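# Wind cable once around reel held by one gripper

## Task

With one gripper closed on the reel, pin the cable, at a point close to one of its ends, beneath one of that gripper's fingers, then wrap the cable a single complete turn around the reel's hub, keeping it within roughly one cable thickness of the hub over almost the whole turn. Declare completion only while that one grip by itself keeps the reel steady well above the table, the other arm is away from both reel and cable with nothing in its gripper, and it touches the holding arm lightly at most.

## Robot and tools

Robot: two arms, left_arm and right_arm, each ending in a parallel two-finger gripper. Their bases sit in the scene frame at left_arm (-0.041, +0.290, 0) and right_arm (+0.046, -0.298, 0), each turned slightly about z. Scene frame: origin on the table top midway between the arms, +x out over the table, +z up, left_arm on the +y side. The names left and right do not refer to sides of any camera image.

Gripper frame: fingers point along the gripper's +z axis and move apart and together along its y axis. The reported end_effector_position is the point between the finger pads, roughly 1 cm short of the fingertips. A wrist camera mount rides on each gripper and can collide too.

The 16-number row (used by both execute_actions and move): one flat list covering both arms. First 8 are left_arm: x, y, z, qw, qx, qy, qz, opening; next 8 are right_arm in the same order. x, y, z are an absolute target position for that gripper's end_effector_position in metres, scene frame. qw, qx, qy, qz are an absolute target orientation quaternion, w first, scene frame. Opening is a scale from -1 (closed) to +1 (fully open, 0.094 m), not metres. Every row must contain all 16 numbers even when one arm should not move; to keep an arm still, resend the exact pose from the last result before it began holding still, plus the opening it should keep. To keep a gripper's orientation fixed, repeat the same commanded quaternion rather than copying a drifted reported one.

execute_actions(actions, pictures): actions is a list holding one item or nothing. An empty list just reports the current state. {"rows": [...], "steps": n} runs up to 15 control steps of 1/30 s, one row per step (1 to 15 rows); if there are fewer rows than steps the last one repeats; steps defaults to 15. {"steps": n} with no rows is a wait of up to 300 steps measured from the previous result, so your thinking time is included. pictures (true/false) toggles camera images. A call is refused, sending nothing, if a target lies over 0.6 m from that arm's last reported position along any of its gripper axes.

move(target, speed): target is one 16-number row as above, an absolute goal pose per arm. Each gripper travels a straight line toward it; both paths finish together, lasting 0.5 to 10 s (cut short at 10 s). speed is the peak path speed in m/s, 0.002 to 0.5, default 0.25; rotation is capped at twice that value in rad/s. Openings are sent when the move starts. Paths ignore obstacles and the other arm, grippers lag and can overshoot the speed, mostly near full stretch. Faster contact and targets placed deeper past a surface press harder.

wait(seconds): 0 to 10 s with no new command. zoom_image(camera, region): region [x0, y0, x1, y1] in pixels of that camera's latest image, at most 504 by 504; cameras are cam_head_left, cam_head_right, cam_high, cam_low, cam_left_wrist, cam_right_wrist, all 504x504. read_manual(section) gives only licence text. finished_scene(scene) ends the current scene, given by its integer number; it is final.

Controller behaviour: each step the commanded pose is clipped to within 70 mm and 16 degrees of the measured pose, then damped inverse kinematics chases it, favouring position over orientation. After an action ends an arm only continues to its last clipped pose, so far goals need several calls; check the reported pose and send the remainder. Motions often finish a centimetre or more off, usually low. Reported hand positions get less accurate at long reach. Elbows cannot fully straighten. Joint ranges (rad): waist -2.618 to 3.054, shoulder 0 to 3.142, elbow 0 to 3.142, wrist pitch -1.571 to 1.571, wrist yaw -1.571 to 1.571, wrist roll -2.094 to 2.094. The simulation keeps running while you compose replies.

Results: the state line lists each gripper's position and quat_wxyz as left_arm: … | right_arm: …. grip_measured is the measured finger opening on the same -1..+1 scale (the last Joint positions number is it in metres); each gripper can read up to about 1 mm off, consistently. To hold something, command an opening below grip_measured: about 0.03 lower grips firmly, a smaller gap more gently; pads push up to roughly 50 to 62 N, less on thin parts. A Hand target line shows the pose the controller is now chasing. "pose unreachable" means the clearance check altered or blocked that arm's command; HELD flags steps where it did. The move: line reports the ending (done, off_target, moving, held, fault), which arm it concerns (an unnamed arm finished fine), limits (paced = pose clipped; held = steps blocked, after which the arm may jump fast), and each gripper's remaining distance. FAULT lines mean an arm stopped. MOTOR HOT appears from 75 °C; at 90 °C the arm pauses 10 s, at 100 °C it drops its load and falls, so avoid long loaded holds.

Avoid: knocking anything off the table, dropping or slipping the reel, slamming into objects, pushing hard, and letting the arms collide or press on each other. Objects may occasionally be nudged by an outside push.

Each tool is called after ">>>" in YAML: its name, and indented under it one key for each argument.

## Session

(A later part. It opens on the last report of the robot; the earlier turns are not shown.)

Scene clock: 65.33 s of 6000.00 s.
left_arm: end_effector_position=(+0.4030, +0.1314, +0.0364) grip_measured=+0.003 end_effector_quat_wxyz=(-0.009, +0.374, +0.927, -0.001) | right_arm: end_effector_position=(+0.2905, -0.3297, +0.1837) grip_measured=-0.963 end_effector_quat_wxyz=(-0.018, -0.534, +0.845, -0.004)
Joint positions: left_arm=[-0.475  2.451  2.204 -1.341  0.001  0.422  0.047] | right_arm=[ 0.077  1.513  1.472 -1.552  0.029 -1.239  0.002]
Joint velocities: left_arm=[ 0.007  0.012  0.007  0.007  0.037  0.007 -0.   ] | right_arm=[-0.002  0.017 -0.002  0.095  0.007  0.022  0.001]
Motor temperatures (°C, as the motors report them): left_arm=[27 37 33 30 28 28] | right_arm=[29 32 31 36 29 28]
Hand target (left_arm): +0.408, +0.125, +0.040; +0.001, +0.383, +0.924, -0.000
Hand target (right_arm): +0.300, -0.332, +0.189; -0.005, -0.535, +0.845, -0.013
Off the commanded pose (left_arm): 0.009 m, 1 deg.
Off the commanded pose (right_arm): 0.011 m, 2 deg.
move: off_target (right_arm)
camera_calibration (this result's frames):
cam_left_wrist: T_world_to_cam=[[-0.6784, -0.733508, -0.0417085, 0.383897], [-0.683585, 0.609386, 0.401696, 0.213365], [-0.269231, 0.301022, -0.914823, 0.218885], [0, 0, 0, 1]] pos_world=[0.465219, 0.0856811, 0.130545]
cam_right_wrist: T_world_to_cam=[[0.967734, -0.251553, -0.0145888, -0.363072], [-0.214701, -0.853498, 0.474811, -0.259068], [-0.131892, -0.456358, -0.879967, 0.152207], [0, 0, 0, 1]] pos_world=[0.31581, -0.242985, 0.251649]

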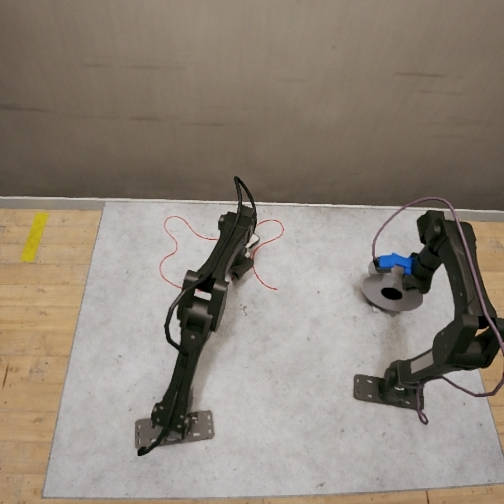

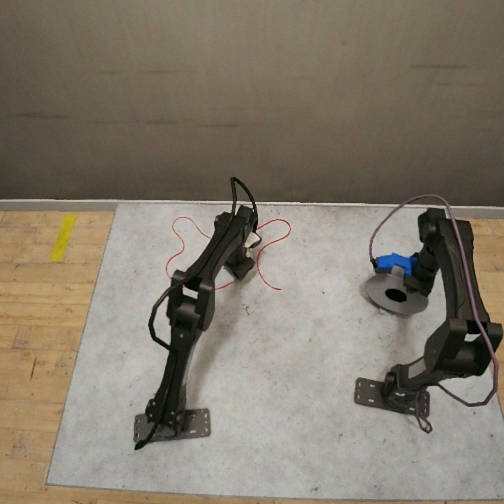

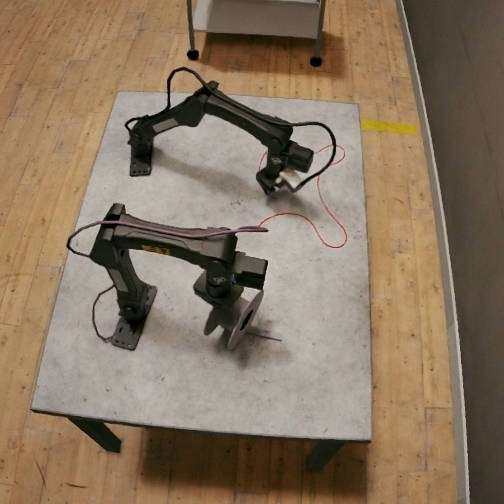

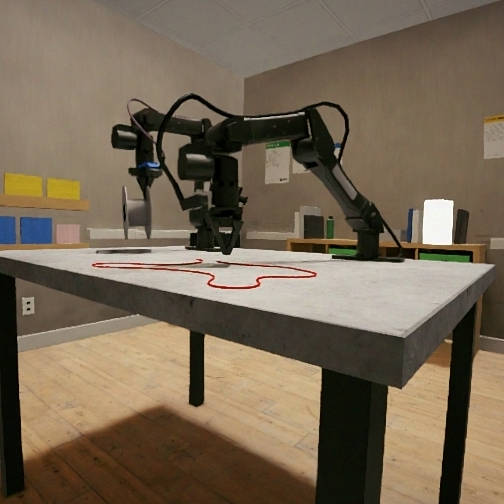

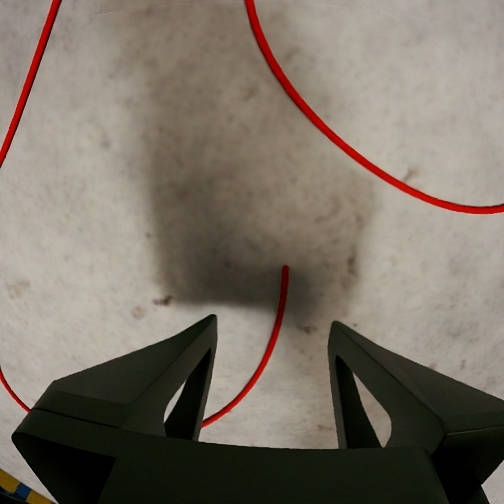

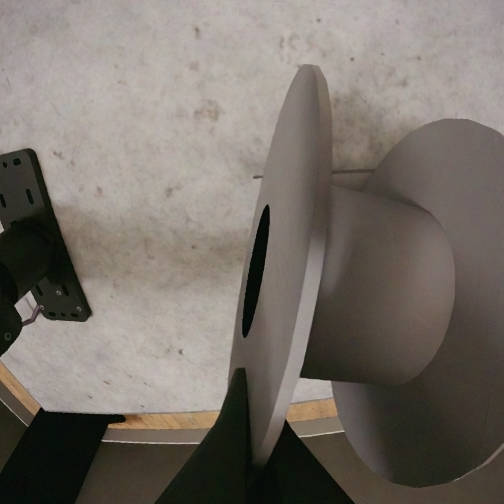

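>>> move:
  target: [0.408,0.125,0.011,0,0.383,0.924,0,0,0.3,-0.33,0.19,0,-0.535,0.845,0,-1]
  speed: 0.1

>>> move:
  target: [0.408,0.125,0.011,0,0.383,0.924,0,-1,0.3,-0.33,0.19,0,-0.535,0.845,0,-1]

>>> move:
  target: [0.27,0.08,0.04,0,0.707,0.707,0,-1,0.3,-0.36,0.19,0,-0.535,0.845,0,-1]

>>> move:
  target: [0.24,-0.12,0.025,0,0.77,0.64,0,-1,0.3,-0.36,0.19,0,-0.535,0.845,0,-1]
  speed: 0.15

Scene clock: 70.73 s of 6000.00 s.
left_arm: end_effector_position=(+0.4103, +0.1287, +0.0173) grip_measured=+0.003 end_effector_quat_wxyz=(+0.003, +0.376, +0.927, -0.000) | right_arm: end_effector_position=(+0.2928, -0.3307, +0.1838) grip_measured=-0.963 end_effector_quat_wxyz=(-0.017, -0.536, +0.844, -0.001)
Joint positions: left_arm=[-0.475  2.466  2.154 -1.253  0.001  0.426  0.047] | right_arm=[ 0.07   1.524  1.483 -1.554  0.024 -1.249  0.002]
Joint velocities: left_arm=[-0.012 -0.022  0.002 -0.081 -0.007 -0.022  0.   ] | right_arm=[ 0.012 -0.002 -0.007 -0.066 -0.037 -0.066  0.   ]
Motor temperatures (°C, as the motors report them): left_arm=[27 38 33 29 28 28] | right_arm=[29 32 31 36 29 28]
Hand target (left_arm): +0.408, +0.125, +0.011; -0.000, +0.383, +0.924, -0.000
Hand target (right_arm): +0.300, -0.330, +0.190; -0.000, -0.535, +0.845, -0.001
Off the commanded pose (left_arm): 0.008 m, 1 deg.
Off the commanded pose (right_arm): 0.010 m, 2 deg.
move: done
camera_calibration (this result's frames):
cam_left_wrist: T_world_to_cam=[[-0.679865, -0.731555, -0.0510973, 0.386642], [-0.690336, 0.614935, 0.381172, 0.230022], [-0.247427, 0.29442, -0.923091, 0.196247], [0, 0, 0, 1]] pos_world=[0.470214, 0.0836227, 0.113233]
cam_right_wrist: T_world_to_cam=[[0.968718, -0.247522, -0.0178472, -0.363947], [-0.210295, -0.85695, 0.470546, -0.26109], [-0.131765, -0.452073, -0.882195, 0.153899], [0, 0, 0, 1]] pos_world=[0.317934, -0.244252, 0.252128]

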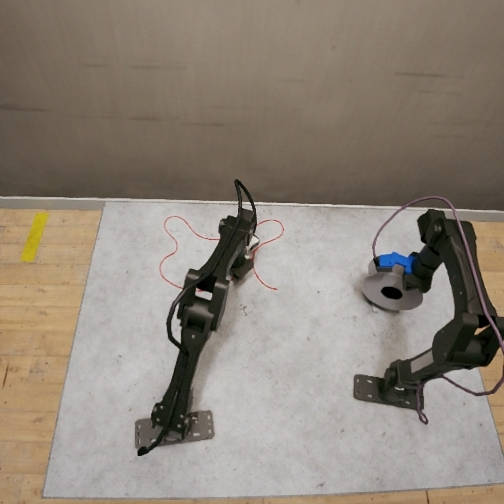

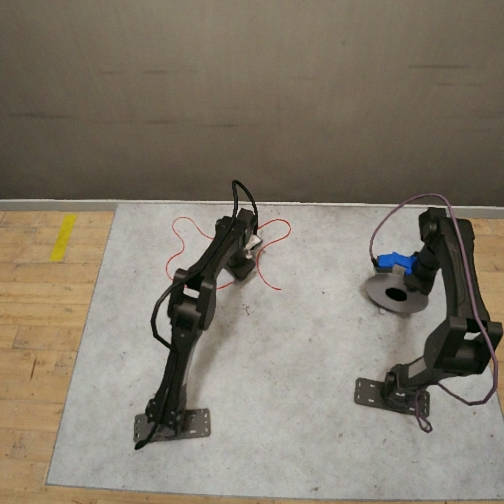

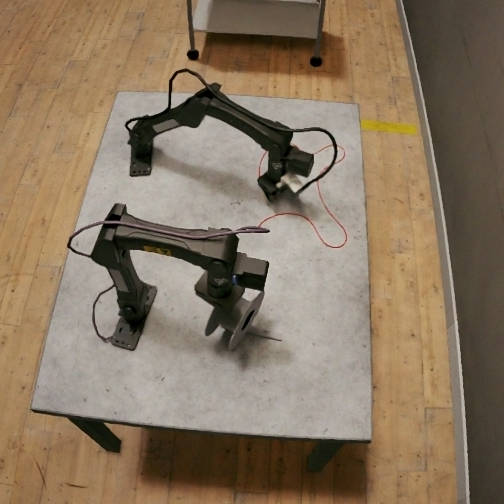

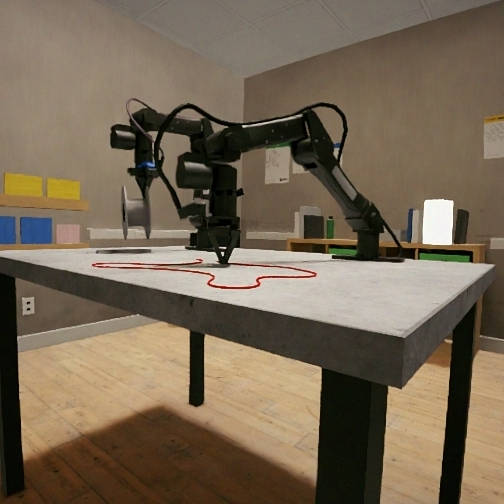

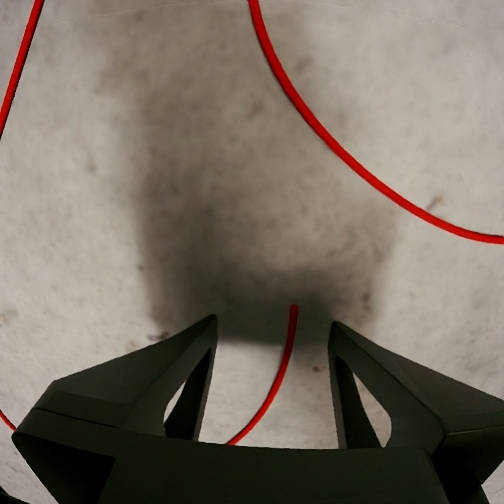

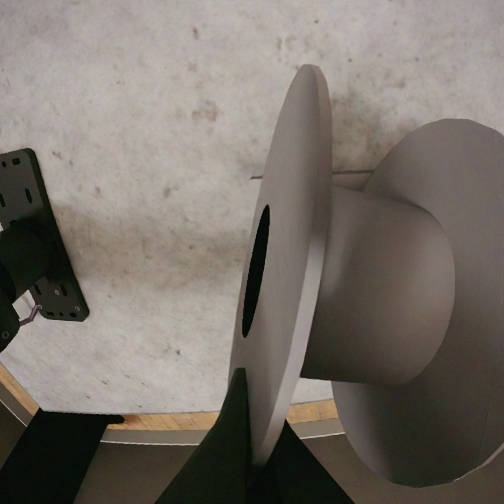

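Scene clock: 71.43 s of 6000.00 s.
left_arm: end_effector_position=(+0.4106, +0.1286, +0.0173) grip_measured=-0.959 end_effector_quat_wxyz=(+0.004, +0.376, +0.927, -0.000) | right_arm: end_effector_position=(+0.2928, -0.3306, +0.1838) grip_measured=-0.963 end_effector_quat_wxyz=(-0.017, -0.536, +0.844, -0.001)
Joint positions: left_arm=[-0.475  2.466  2.154 -1.252  0.001  0.426  0.002] | right_arm=[ 0.07   1.524  1.483 -1.554  0.024 -1.25   0.002]
Joint velocities: left_arm=[-0.002  0.007  0.002 -0.007 -0.007 -0.007 -0.001] | right_arm=[-0.002 -0.007 -0.002  0.007  0.007 -0.022  0.001]
Motor temperatures (°C, as the motors report them): left_arm=[27 38 33 29 28 28] | right_arm=[29 32 31 36 29 28]
Hand target (left_arm): +0.408, +0.125, +0.011; -0.000, +0.383, +0.924, +0.000
Hand target (right_arm): +0.300, -0.330, +0.190; -0.000, -0.535, +0.845, -0.001
Off the commanded pose (left_arm): 0.008 m, 1 deg.
Off the commanded pose (right_arm): 0.009 m, 2 deg.
move: done
camera_calibration (this result's frames):
cam_left_wrist: T_world_to_cam=[[-0.67981, -0.731575, -0.0515463, 0.386742], [-0.690746, 0.615082, 0.38019, 0.230431], [-0.246432, 0.294063, -0.923471, 0.195988], [0, 0, 0, 1]] pos_world=[0.470378, 0.0835636, 0.113316]
cam_right_wrist: T_world_to_cam=[[0.96881, -0.247155, -0.0179074, -0.363832], [-0.209994, -0.857211, 0.470204, -0.261141], [-0.131564, -0.451779, -0.882376, 0.154001], [0, 0, 0, 1]] pos_world=[0.317908, -0.244202, 0.252161]

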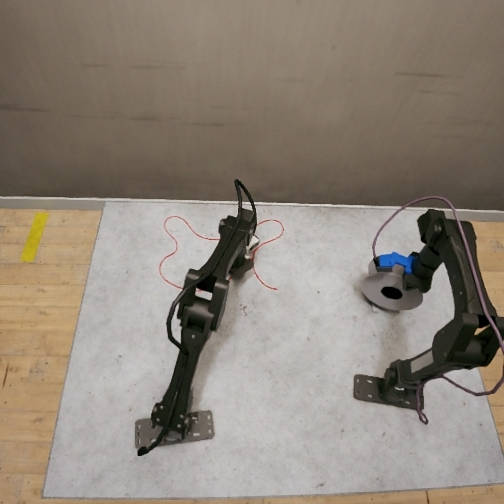

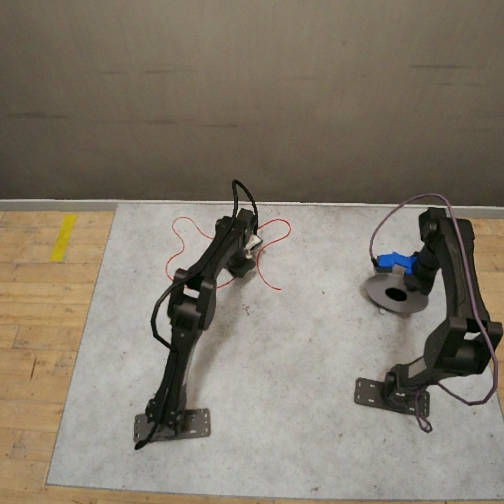

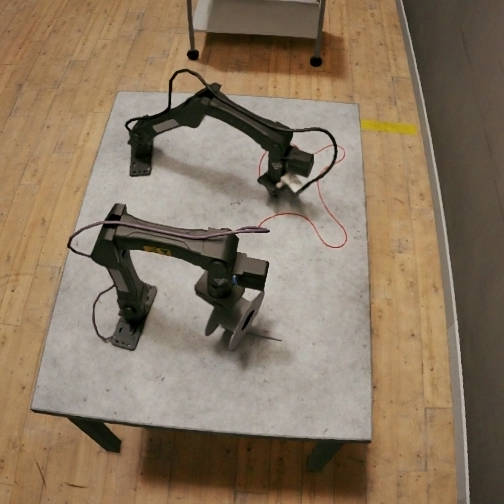

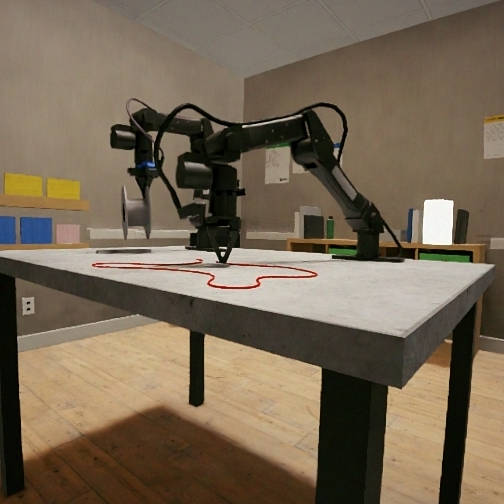

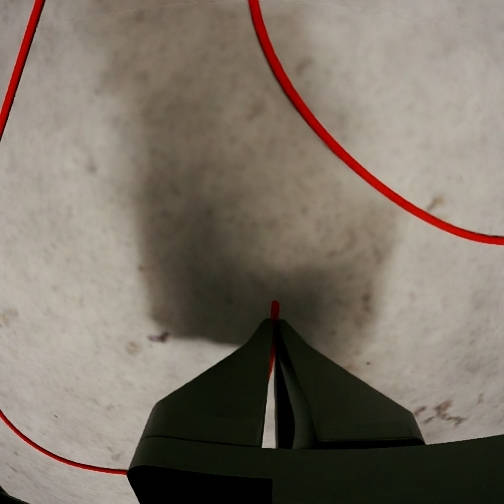

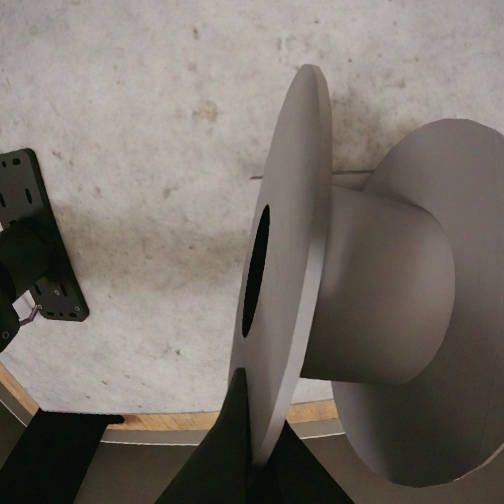

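Scene clock: 73.50 s of 6000.00 s.
left_arm: end_effector_position=(+0.2706, +0.0832, +0.0359) grip_measured=-0.959 end_effector_quat_wxyz=(-0.012, +0.702, +0.712, -0.002) | right_arm: end_effector_position=(+0.2927, -0.3596, +0.1850) grip_measured=-0.963 end_effector_quat_wxyz=(-0.016, -0.535, +0.844, -0.001)
Joint positions: left_arm=[-0.719  2.033  1.509 -1.071 -0.     0.969  0.002] | right_arm=[-0.043  1.541  1.504 -1.554  0.024 -1.362  0.002]
Joint velocities: left_arm=[-0.007  0.002 -0.017  0.095 -0.022  0.037  0.   ] | right_arm=[-0.002  0.002 -0.002  0.051 -0.051  0.007 -0.   ]
Motor temperatures (°C, as the motors report them): left_arm=[27 38 33 29 28 28] | right_arm=[29 32 31 36 29 28]
Hand target (left_arm): +0.269, +0.082, +0.041; -0.002, +0.707, +0.707, -0.000
Hand target (right_arm): +0.300, -0.360, +0.190; -0.001, -0.535, +0.845, -0.002
Off the commanded pose (left_arm): 0.005 m, 2 deg.
Off the commanded pose (right_arm): 0.009 m, 2 deg.
move: done
camera_calibration (this result's frames):
cam_left_wrist: T_world_to_cam=[[-0.998962, -0.0341361, -0.0301769, 0.286863], [-0.0433665, 0.915503, 0.399968, -0.0462173], [0.0139737, 0.400861, -0.916032, 0.112444], [0, 0, 0, 1]] pos_world=[0.28299, 0.00702992, 0.130145]
cam_right_wrist: T_world_to_cam=[[0.968451, -0.248653, -0.0165571, -0.37149], [-0.212278, -0.857932, 0.467858, -0.285709], [-0.130539, -0.449582, -0.883649, 0.142666], [0, 0, 0, 1]] pos_world=[0.317744, -0.273351, 0.253587]

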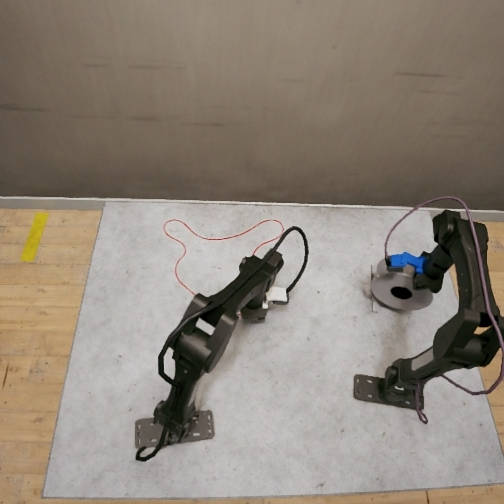

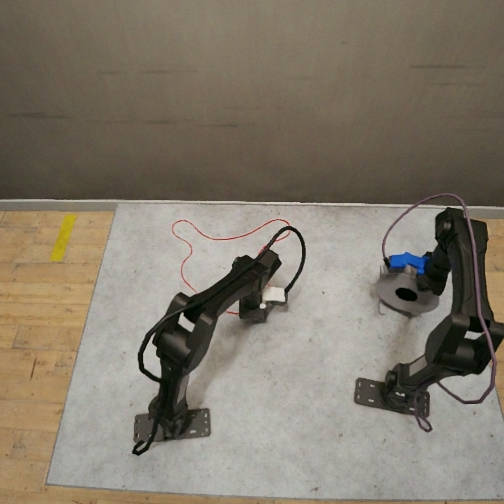

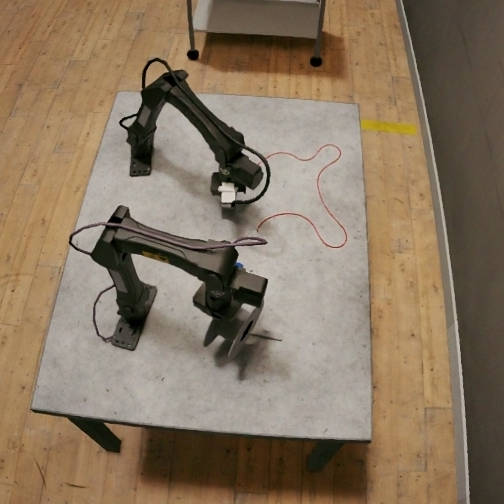

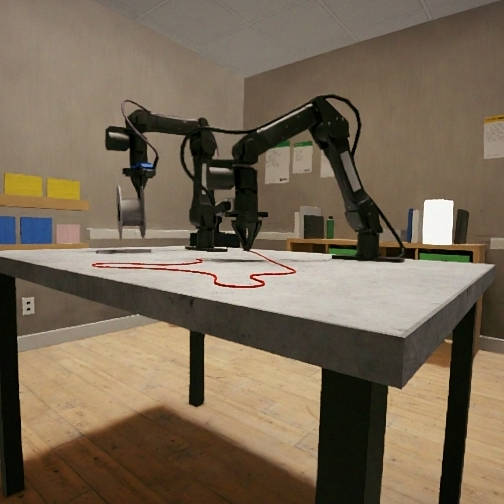

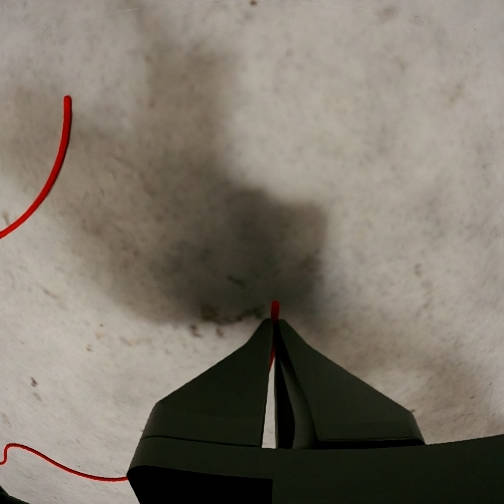

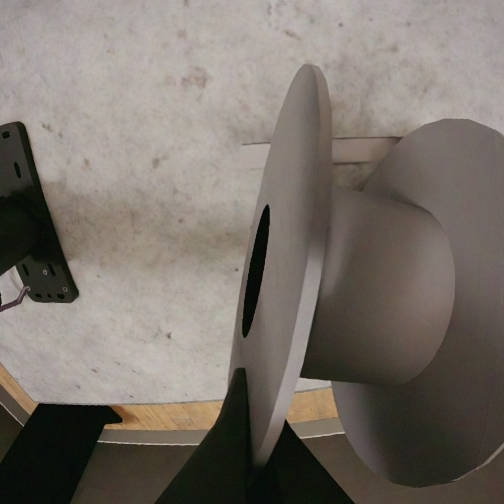

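Scene clock: 75.53 s of 6000.00 s.
left_arm: end_effector_position=(+0.2339, -0.1160, +0.0209) grip_measured=-0.959 end_effector_quat_wxyz=(-0.004, +0.771, +0.637, +0.002) | right_arm: end_effector_position=(+0.2927, -0.3596, +0.1850) grip_measured=-0.963 end_effector_quat_wxyz=(-0.016, -0.536, +0.844, -0.001)
Joint positions: left_arm=[-1.109  2.556  2.335 -1.358 -0.002  0.781  0.002] | right_arm=[-0.043  1.541  1.504 -1.554  0.024 -1.364  0.002]
Joint velocities: left_arm=[-0.007 -0.007 -0.012  0.007  0.022 -0.022 -0.001] | right_arm=[ 0.007 -0.012 -0.007 -0.11   0.081  0.007 -0.   ]
Motor temperatures (°C, as the motors report them): left_arm=[27 38 33 29 28 28] | right_arm=[29 31 31 36 29 28]
Hand target (left_arm): +0.235, -0.118, +0.024; -0.001, +0.769, +0.639, +0.000
Hand target (right_arm): +0.300, -0.360, +0.190; -0.000, -0.535, +0.845, -0.001
Off the commanded pose (left_arm): 0.008 m, 1 deg.
Off the commanded pose (right_arm): 0.009 m, 2 deg.
move: done
camera_calibration (this result's frames):
cam_left_wrist: T_world_to_cam=[[-0.984904, 0.16685, -0.0461078, 0.263352], [0.135628, 0.909313, 0.393389, 0.0980723], [0.107563, 0.381197, -0.918215, 0.154918], [0, 0, 0, 1]] pos_world=[0.229411, -0.192173, 0.11581]
cam_right_wrist: T_world_to_cam=[[0.969017, -0.246436, -0.0166119, -0.370849], [-0.210295, -0.858443, 0.467816, -0.286465], [-0.129547, -0.449828, -0.88367, 0.142291], [0, 0, 0, 1]] pos_world=[0.31755, -0.273298, 0.253591]

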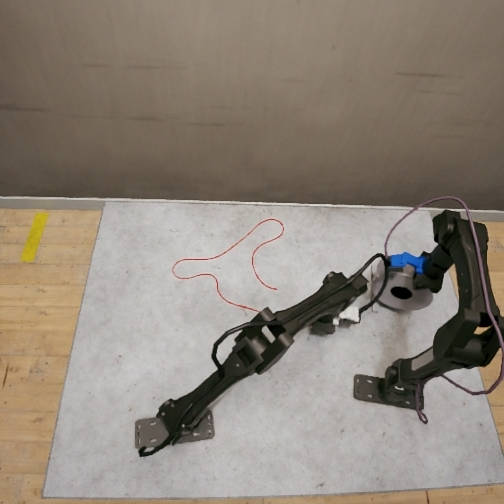

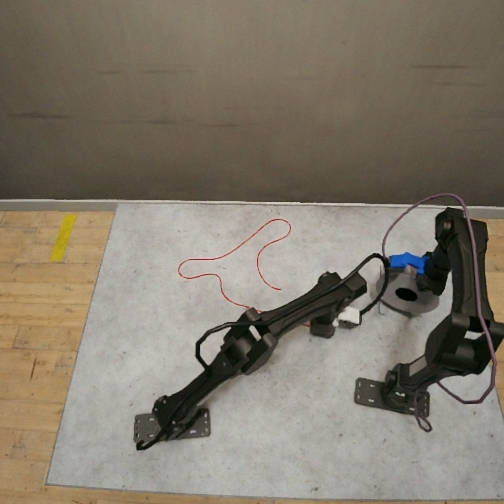

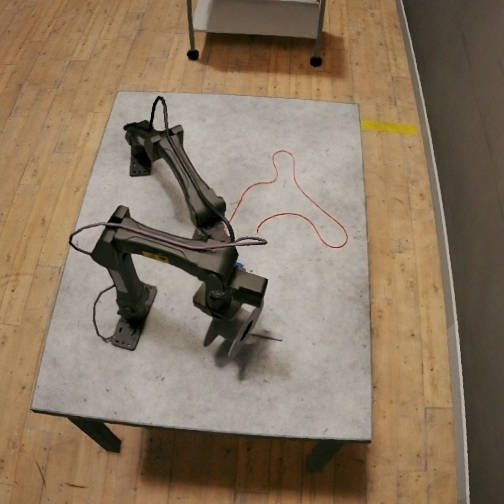

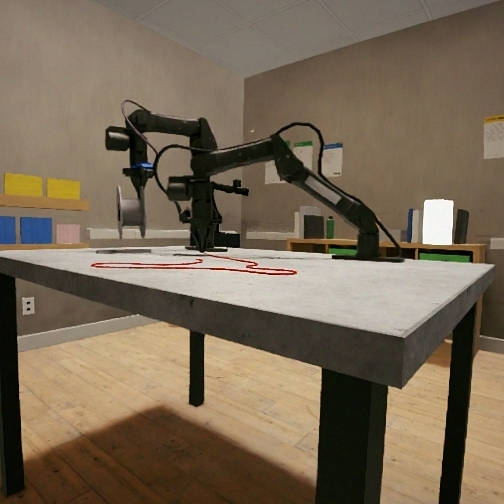

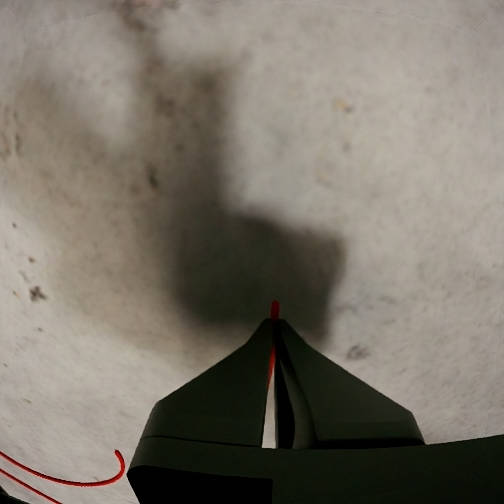

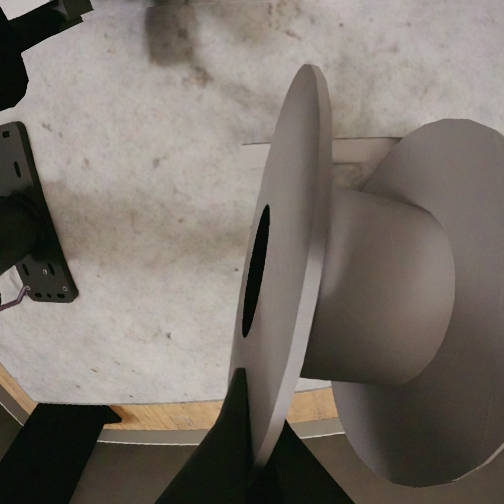

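>>> move:
  target: [0.24,-0.12,0.025,0,0.77,0.64,0,-0.3,0.3,-0.36,0.19,0,-0.535,0.845,0,-1]

>>> move:
  target: [0.22,-0.08,0.08,0,0.77,0.64,0,0,0.3,-0.36,0.19,0,-0.535,0.845,0,-1]

>>> move:
  target: [0.25,0.33,0.15,0,0.3,0.954,0,0,0.25,-0.1,0.195,0,-0.535,0.845,0,-1]
  speed: 0.3

Scene clock: 79.90 s of 6000.00 s.
left_arm: end_effector_position=(+0.2362, -0.1194, +0.0214) grip_measured=-0.303 end_effector_quat_wxyz=(-0.002, +0.771, +0.637, +0.001) | right_arm: end_effector_position=(+0.2927, -0.3596, +0.1850) grip_measured=-0.963 end_effector_quat_wxyz=(-0.016, -0.536, +0.844, -0.001)
Joint positions: left_arm=[-1.109  2.58   2.381 -1.377 -0.002  0.781  0.033] | right_arm=[-0.043  1.541  1.504 -1.554  0.024 -1.364  0.002]
Joint velocities: left_arm=[ 0.002 -0.017  0.022 -0.066 -0.037  0.022  0.001] | right_arm=[ 0.027  0.007 -0.007 -0.037 -0.051  0.022 -0.   ]
Motor temperatures (°C, as the motors report them): left_arm=[27 38 33 29 28 28] | right_arm=[29 31 31 36 29 28]
Hand target (left_arm): +0.240, -0.120, +0.025; +0.000, +0.769, +0.639, -0.000
Hand target (right_arm): +0.300, -0.360, +0.190; -0.000, -0.535, +0.845, -0.001
Off the commanded pose (left_arm): 0.005 m, 0 deg.
Off the commanded pose (right_arm): 0.009 m, 2 deg.
move: done
camera_calibration (this result's frames):
cam_left_wrist: T_world_to_cam=[[-0.984813, 0.166715, -0.0484693, 0.266184], [0.134877, 0.910431, 0.391056, 0.10103], [0.109323, 0.378579, -0.91909, 0.155643], [0, 0, 0, 1]] pos_world=[0.2315, -0.195281, 0.116443]
cam_right_wrist: T_world_to_cam=[[0.969017, -0.246436, -0.0166119, -0.370849], [-0.210295, -0.858443, 0.467816, -0.286465], [-0.129547, -0.449828, -0.88367, 0.142291], [0, 0, 0, 1]] pos_world=[0.31755, -0.273298, 0.253591]

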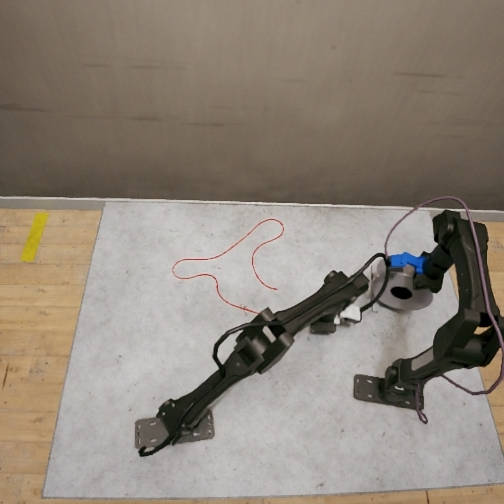

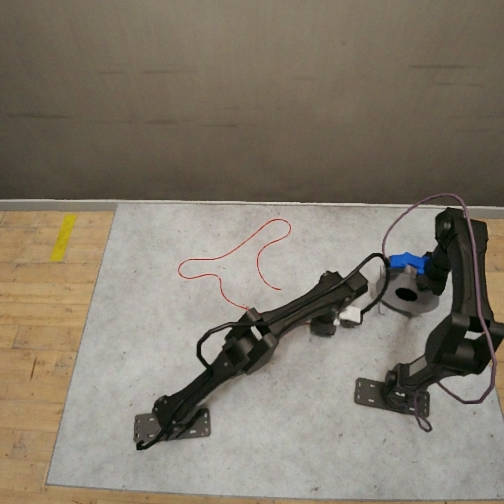

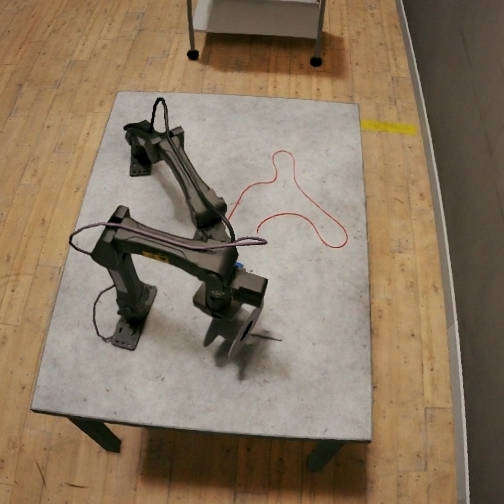

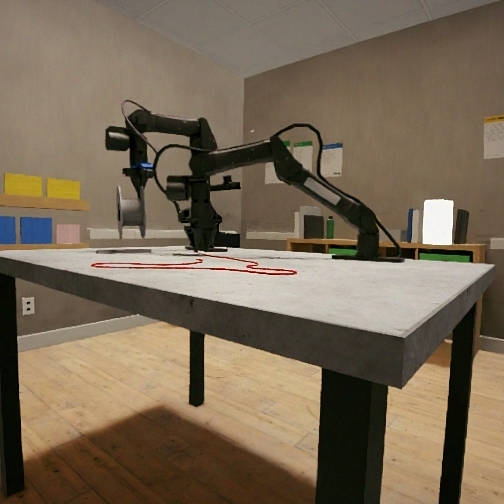

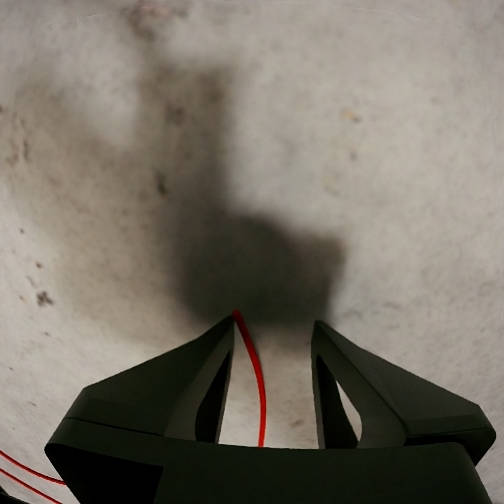

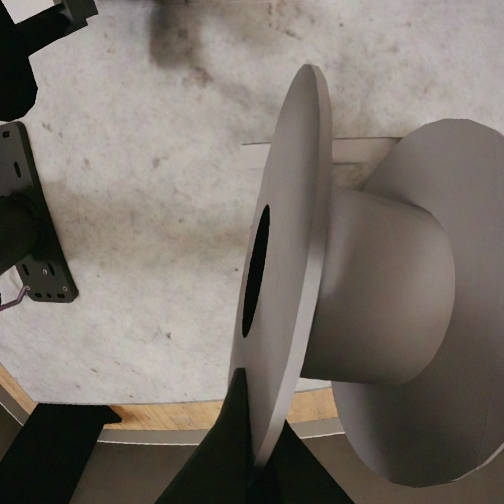

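Scene clock: 80.87 s of 6000.00 s.
left_arm: end_effector_position=(+0.2223, -0.0877, +0.0816) grip_measured=-0.003 end_effector_quat_wxyz=(+0.012, +0.770, +0.638, +0.000) | right_arm: end_effector_position=(+0.2927, -0.3596, +0.1850) grip_measured=-0.963 end_effector_quat_wxyz=(-0.016, -0.536, +0.844, -0.001)
Joint positions: left_arm=[-1.096  2.338  2.183 -1.392 -0.002  0.791  0.047] | right_arm=[-0.043  1.541  1.504 -1.554  0.024 -1.364  0.002]
Joint velocities: left_arm=[-0.007  0.007 -0.007 -0.022  0.007 -0.007  0.001] | right_arm=[-0.002 -0.012 -0.012 -0.007  0.022  0.081 -0.   ]
Motor temperatures (°C, as the motors report them): left_arm=[27 39 33 29 28 28] | right_arm=[29 31 31 36 29 28]
Hand target (left_arm): +0.221, -0.080, +0.080; +0.000, +0.769, +0.639, -0.000
Hand target (right_arm): +0.300, -0.360, +0.190; -0.000, -0.535, +0.845, -0.001
Off the commanded pose (left_arm): 0.008 m, 1 deg.
Off the commanded pose (right_arm): 0.009 m, 2 deg.
move: done
camera_calibration (this result's frames):
cam_left_wrist: T_world_to_cam=[[-0.984414, 0.162399, -0.0674932, 0.251228], [0.126152, 0.919463, 0.372388, 0.054756], [0.122533, 0.35807, -0.92562, 0.196339], [0, 0, 0, 1]] pos_world=[0.216347, -0.161448, 0.178301]
cam_right_wrist: T_world_to_cam=[[0.969017, -0.246436, -0.0166119, -0.370849], [-0.210295, -0.858443, 0.467816, -0.286465], [-0.129547, -0.449828, -0.88367, 0.142291], [0, 0, 0, 1]] pos_world=[0.31755, -0.273298, 0.253591]

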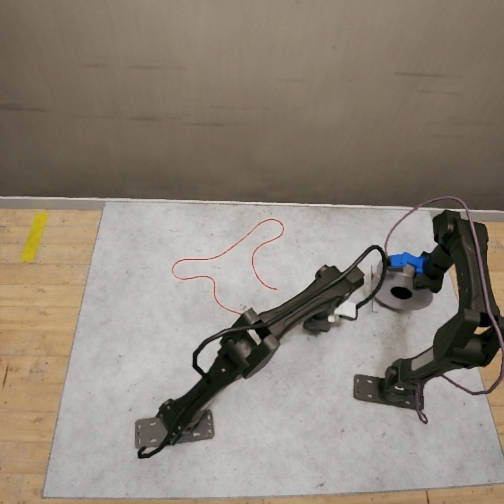

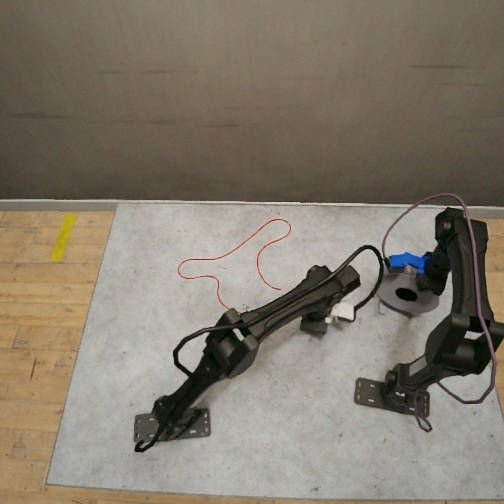

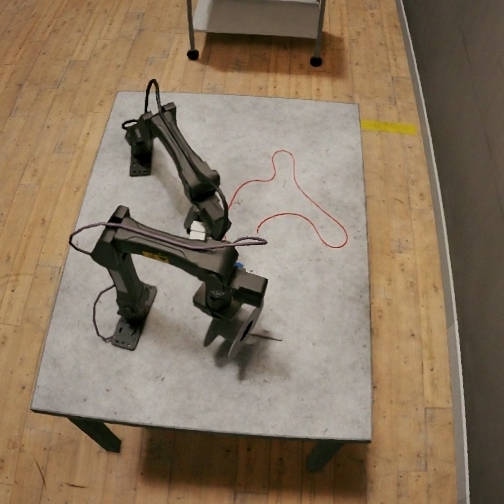

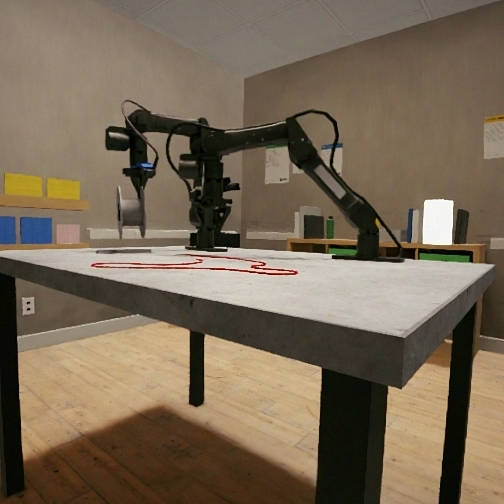

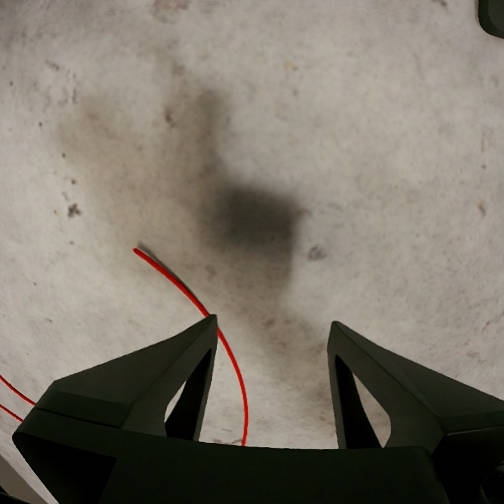

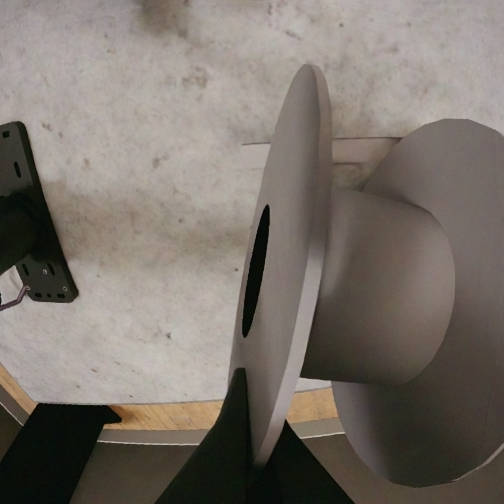

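Scene clock: 83.33 s of 6000.00 s.
left_arm: end_effector_position=(+0.2568, +0.3303, +0.1462) grip_measured=-0.003 end_effector_quat_wxyz=(+0.002, +0.297, +0.955, -0.000) | right_arm: end_effector_position=(+0.2466, -0.1041, +0.1879) grip_measured=-0.963 end_effector_quat_wxyz=(-0.007, -0.537, +0.844, +0.007)
Joint positions: left_arm=[ 0.003  1.675  1.489 -1.38   0.002  0.736  0.047] | right_arm=[ 0.944  1.63   1.606 -1.559 -0.016 -0.378  0.002]
Joint velocities: left_arm=[-0.017 -0.002 -0.007 -0.007 -0.022 -0.022  0.001] | right_arm=[-0.002  0.007  0.007  0.051  0.051 -0.037 -0.001]
Motor temperatures (°C, as the motors report them): left_arm=[27 38 33 29 28 28] | right_arm=[29 31 31 36 29 28]
Hand target (left_arm): +0.260, +0.330, +0.152; +0.006, +0.300, +0.954, -0.002
Hand target (right_arm): +0.250, -0.098, +0.195; +0.007, -0.535, +0.845, +0.012
Off the commanded pose (left_arm): 0.008 m, 0 deg.
Off the commanded pose (right_arm): 0.009 m, 1 deg.
joint sent to its limit (right arm) — the command would take joint 4 (wrist pitch) past its lower limit, so that joint was sent only as far as its limit.
move: done
camera_calibration (this result's frames):
cam_left_wrist: T_world_to_cam=[[-0.548186, -0.834815, -0.0507577, 0.436564], [-0.782684, 0.490671, 0.382947, 0.0155099], [-0.294784, 0.249654, -0.922375, 0.244745], [0, 0, 0, 1]] pos_world=[0.323605, 0.295738, 0.241966]
cam_right_wrist: T_world_to_cam=[[0.96925, -0.245518, -0.0165956, -0.263172], [-0.212363, -0.86862, 0.447662, -0.0749285], [-0.124324, -0.430372, -0.894049, 0.2565], [0, 0, 0, 1]] pos_world=[0.271057, -0.0193076, 0.258498]

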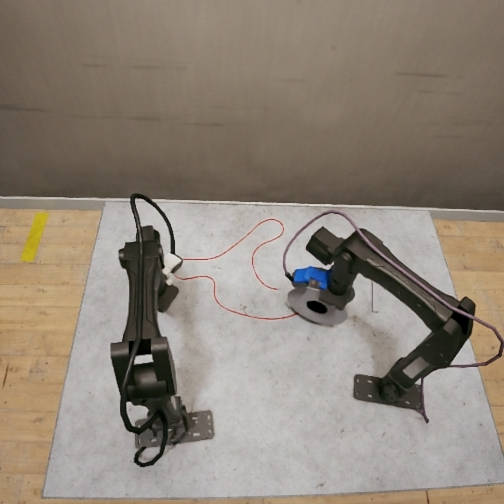

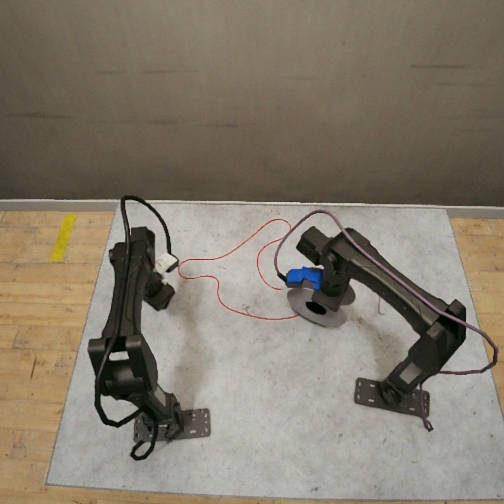

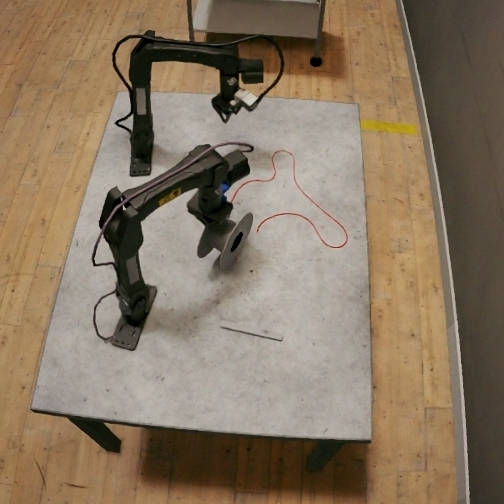

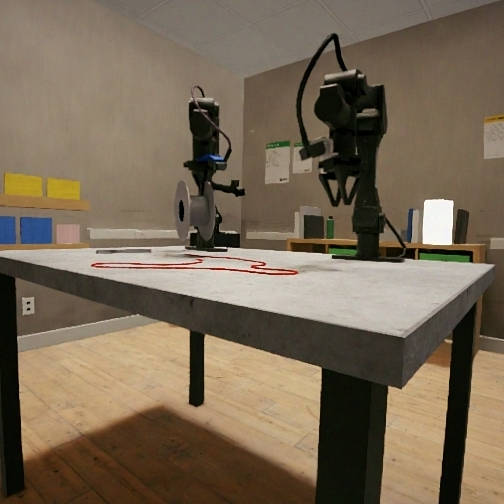

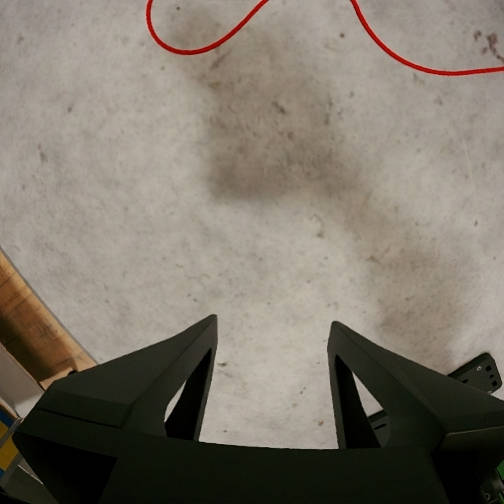

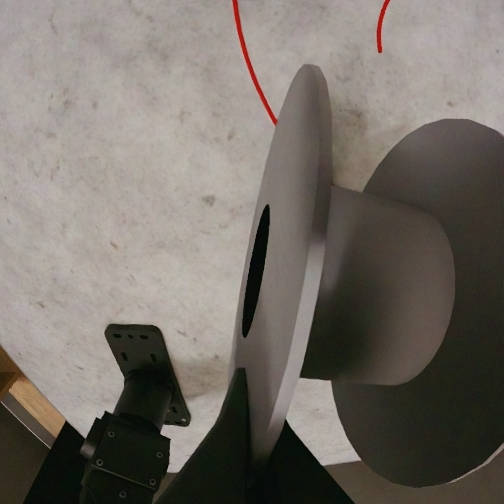

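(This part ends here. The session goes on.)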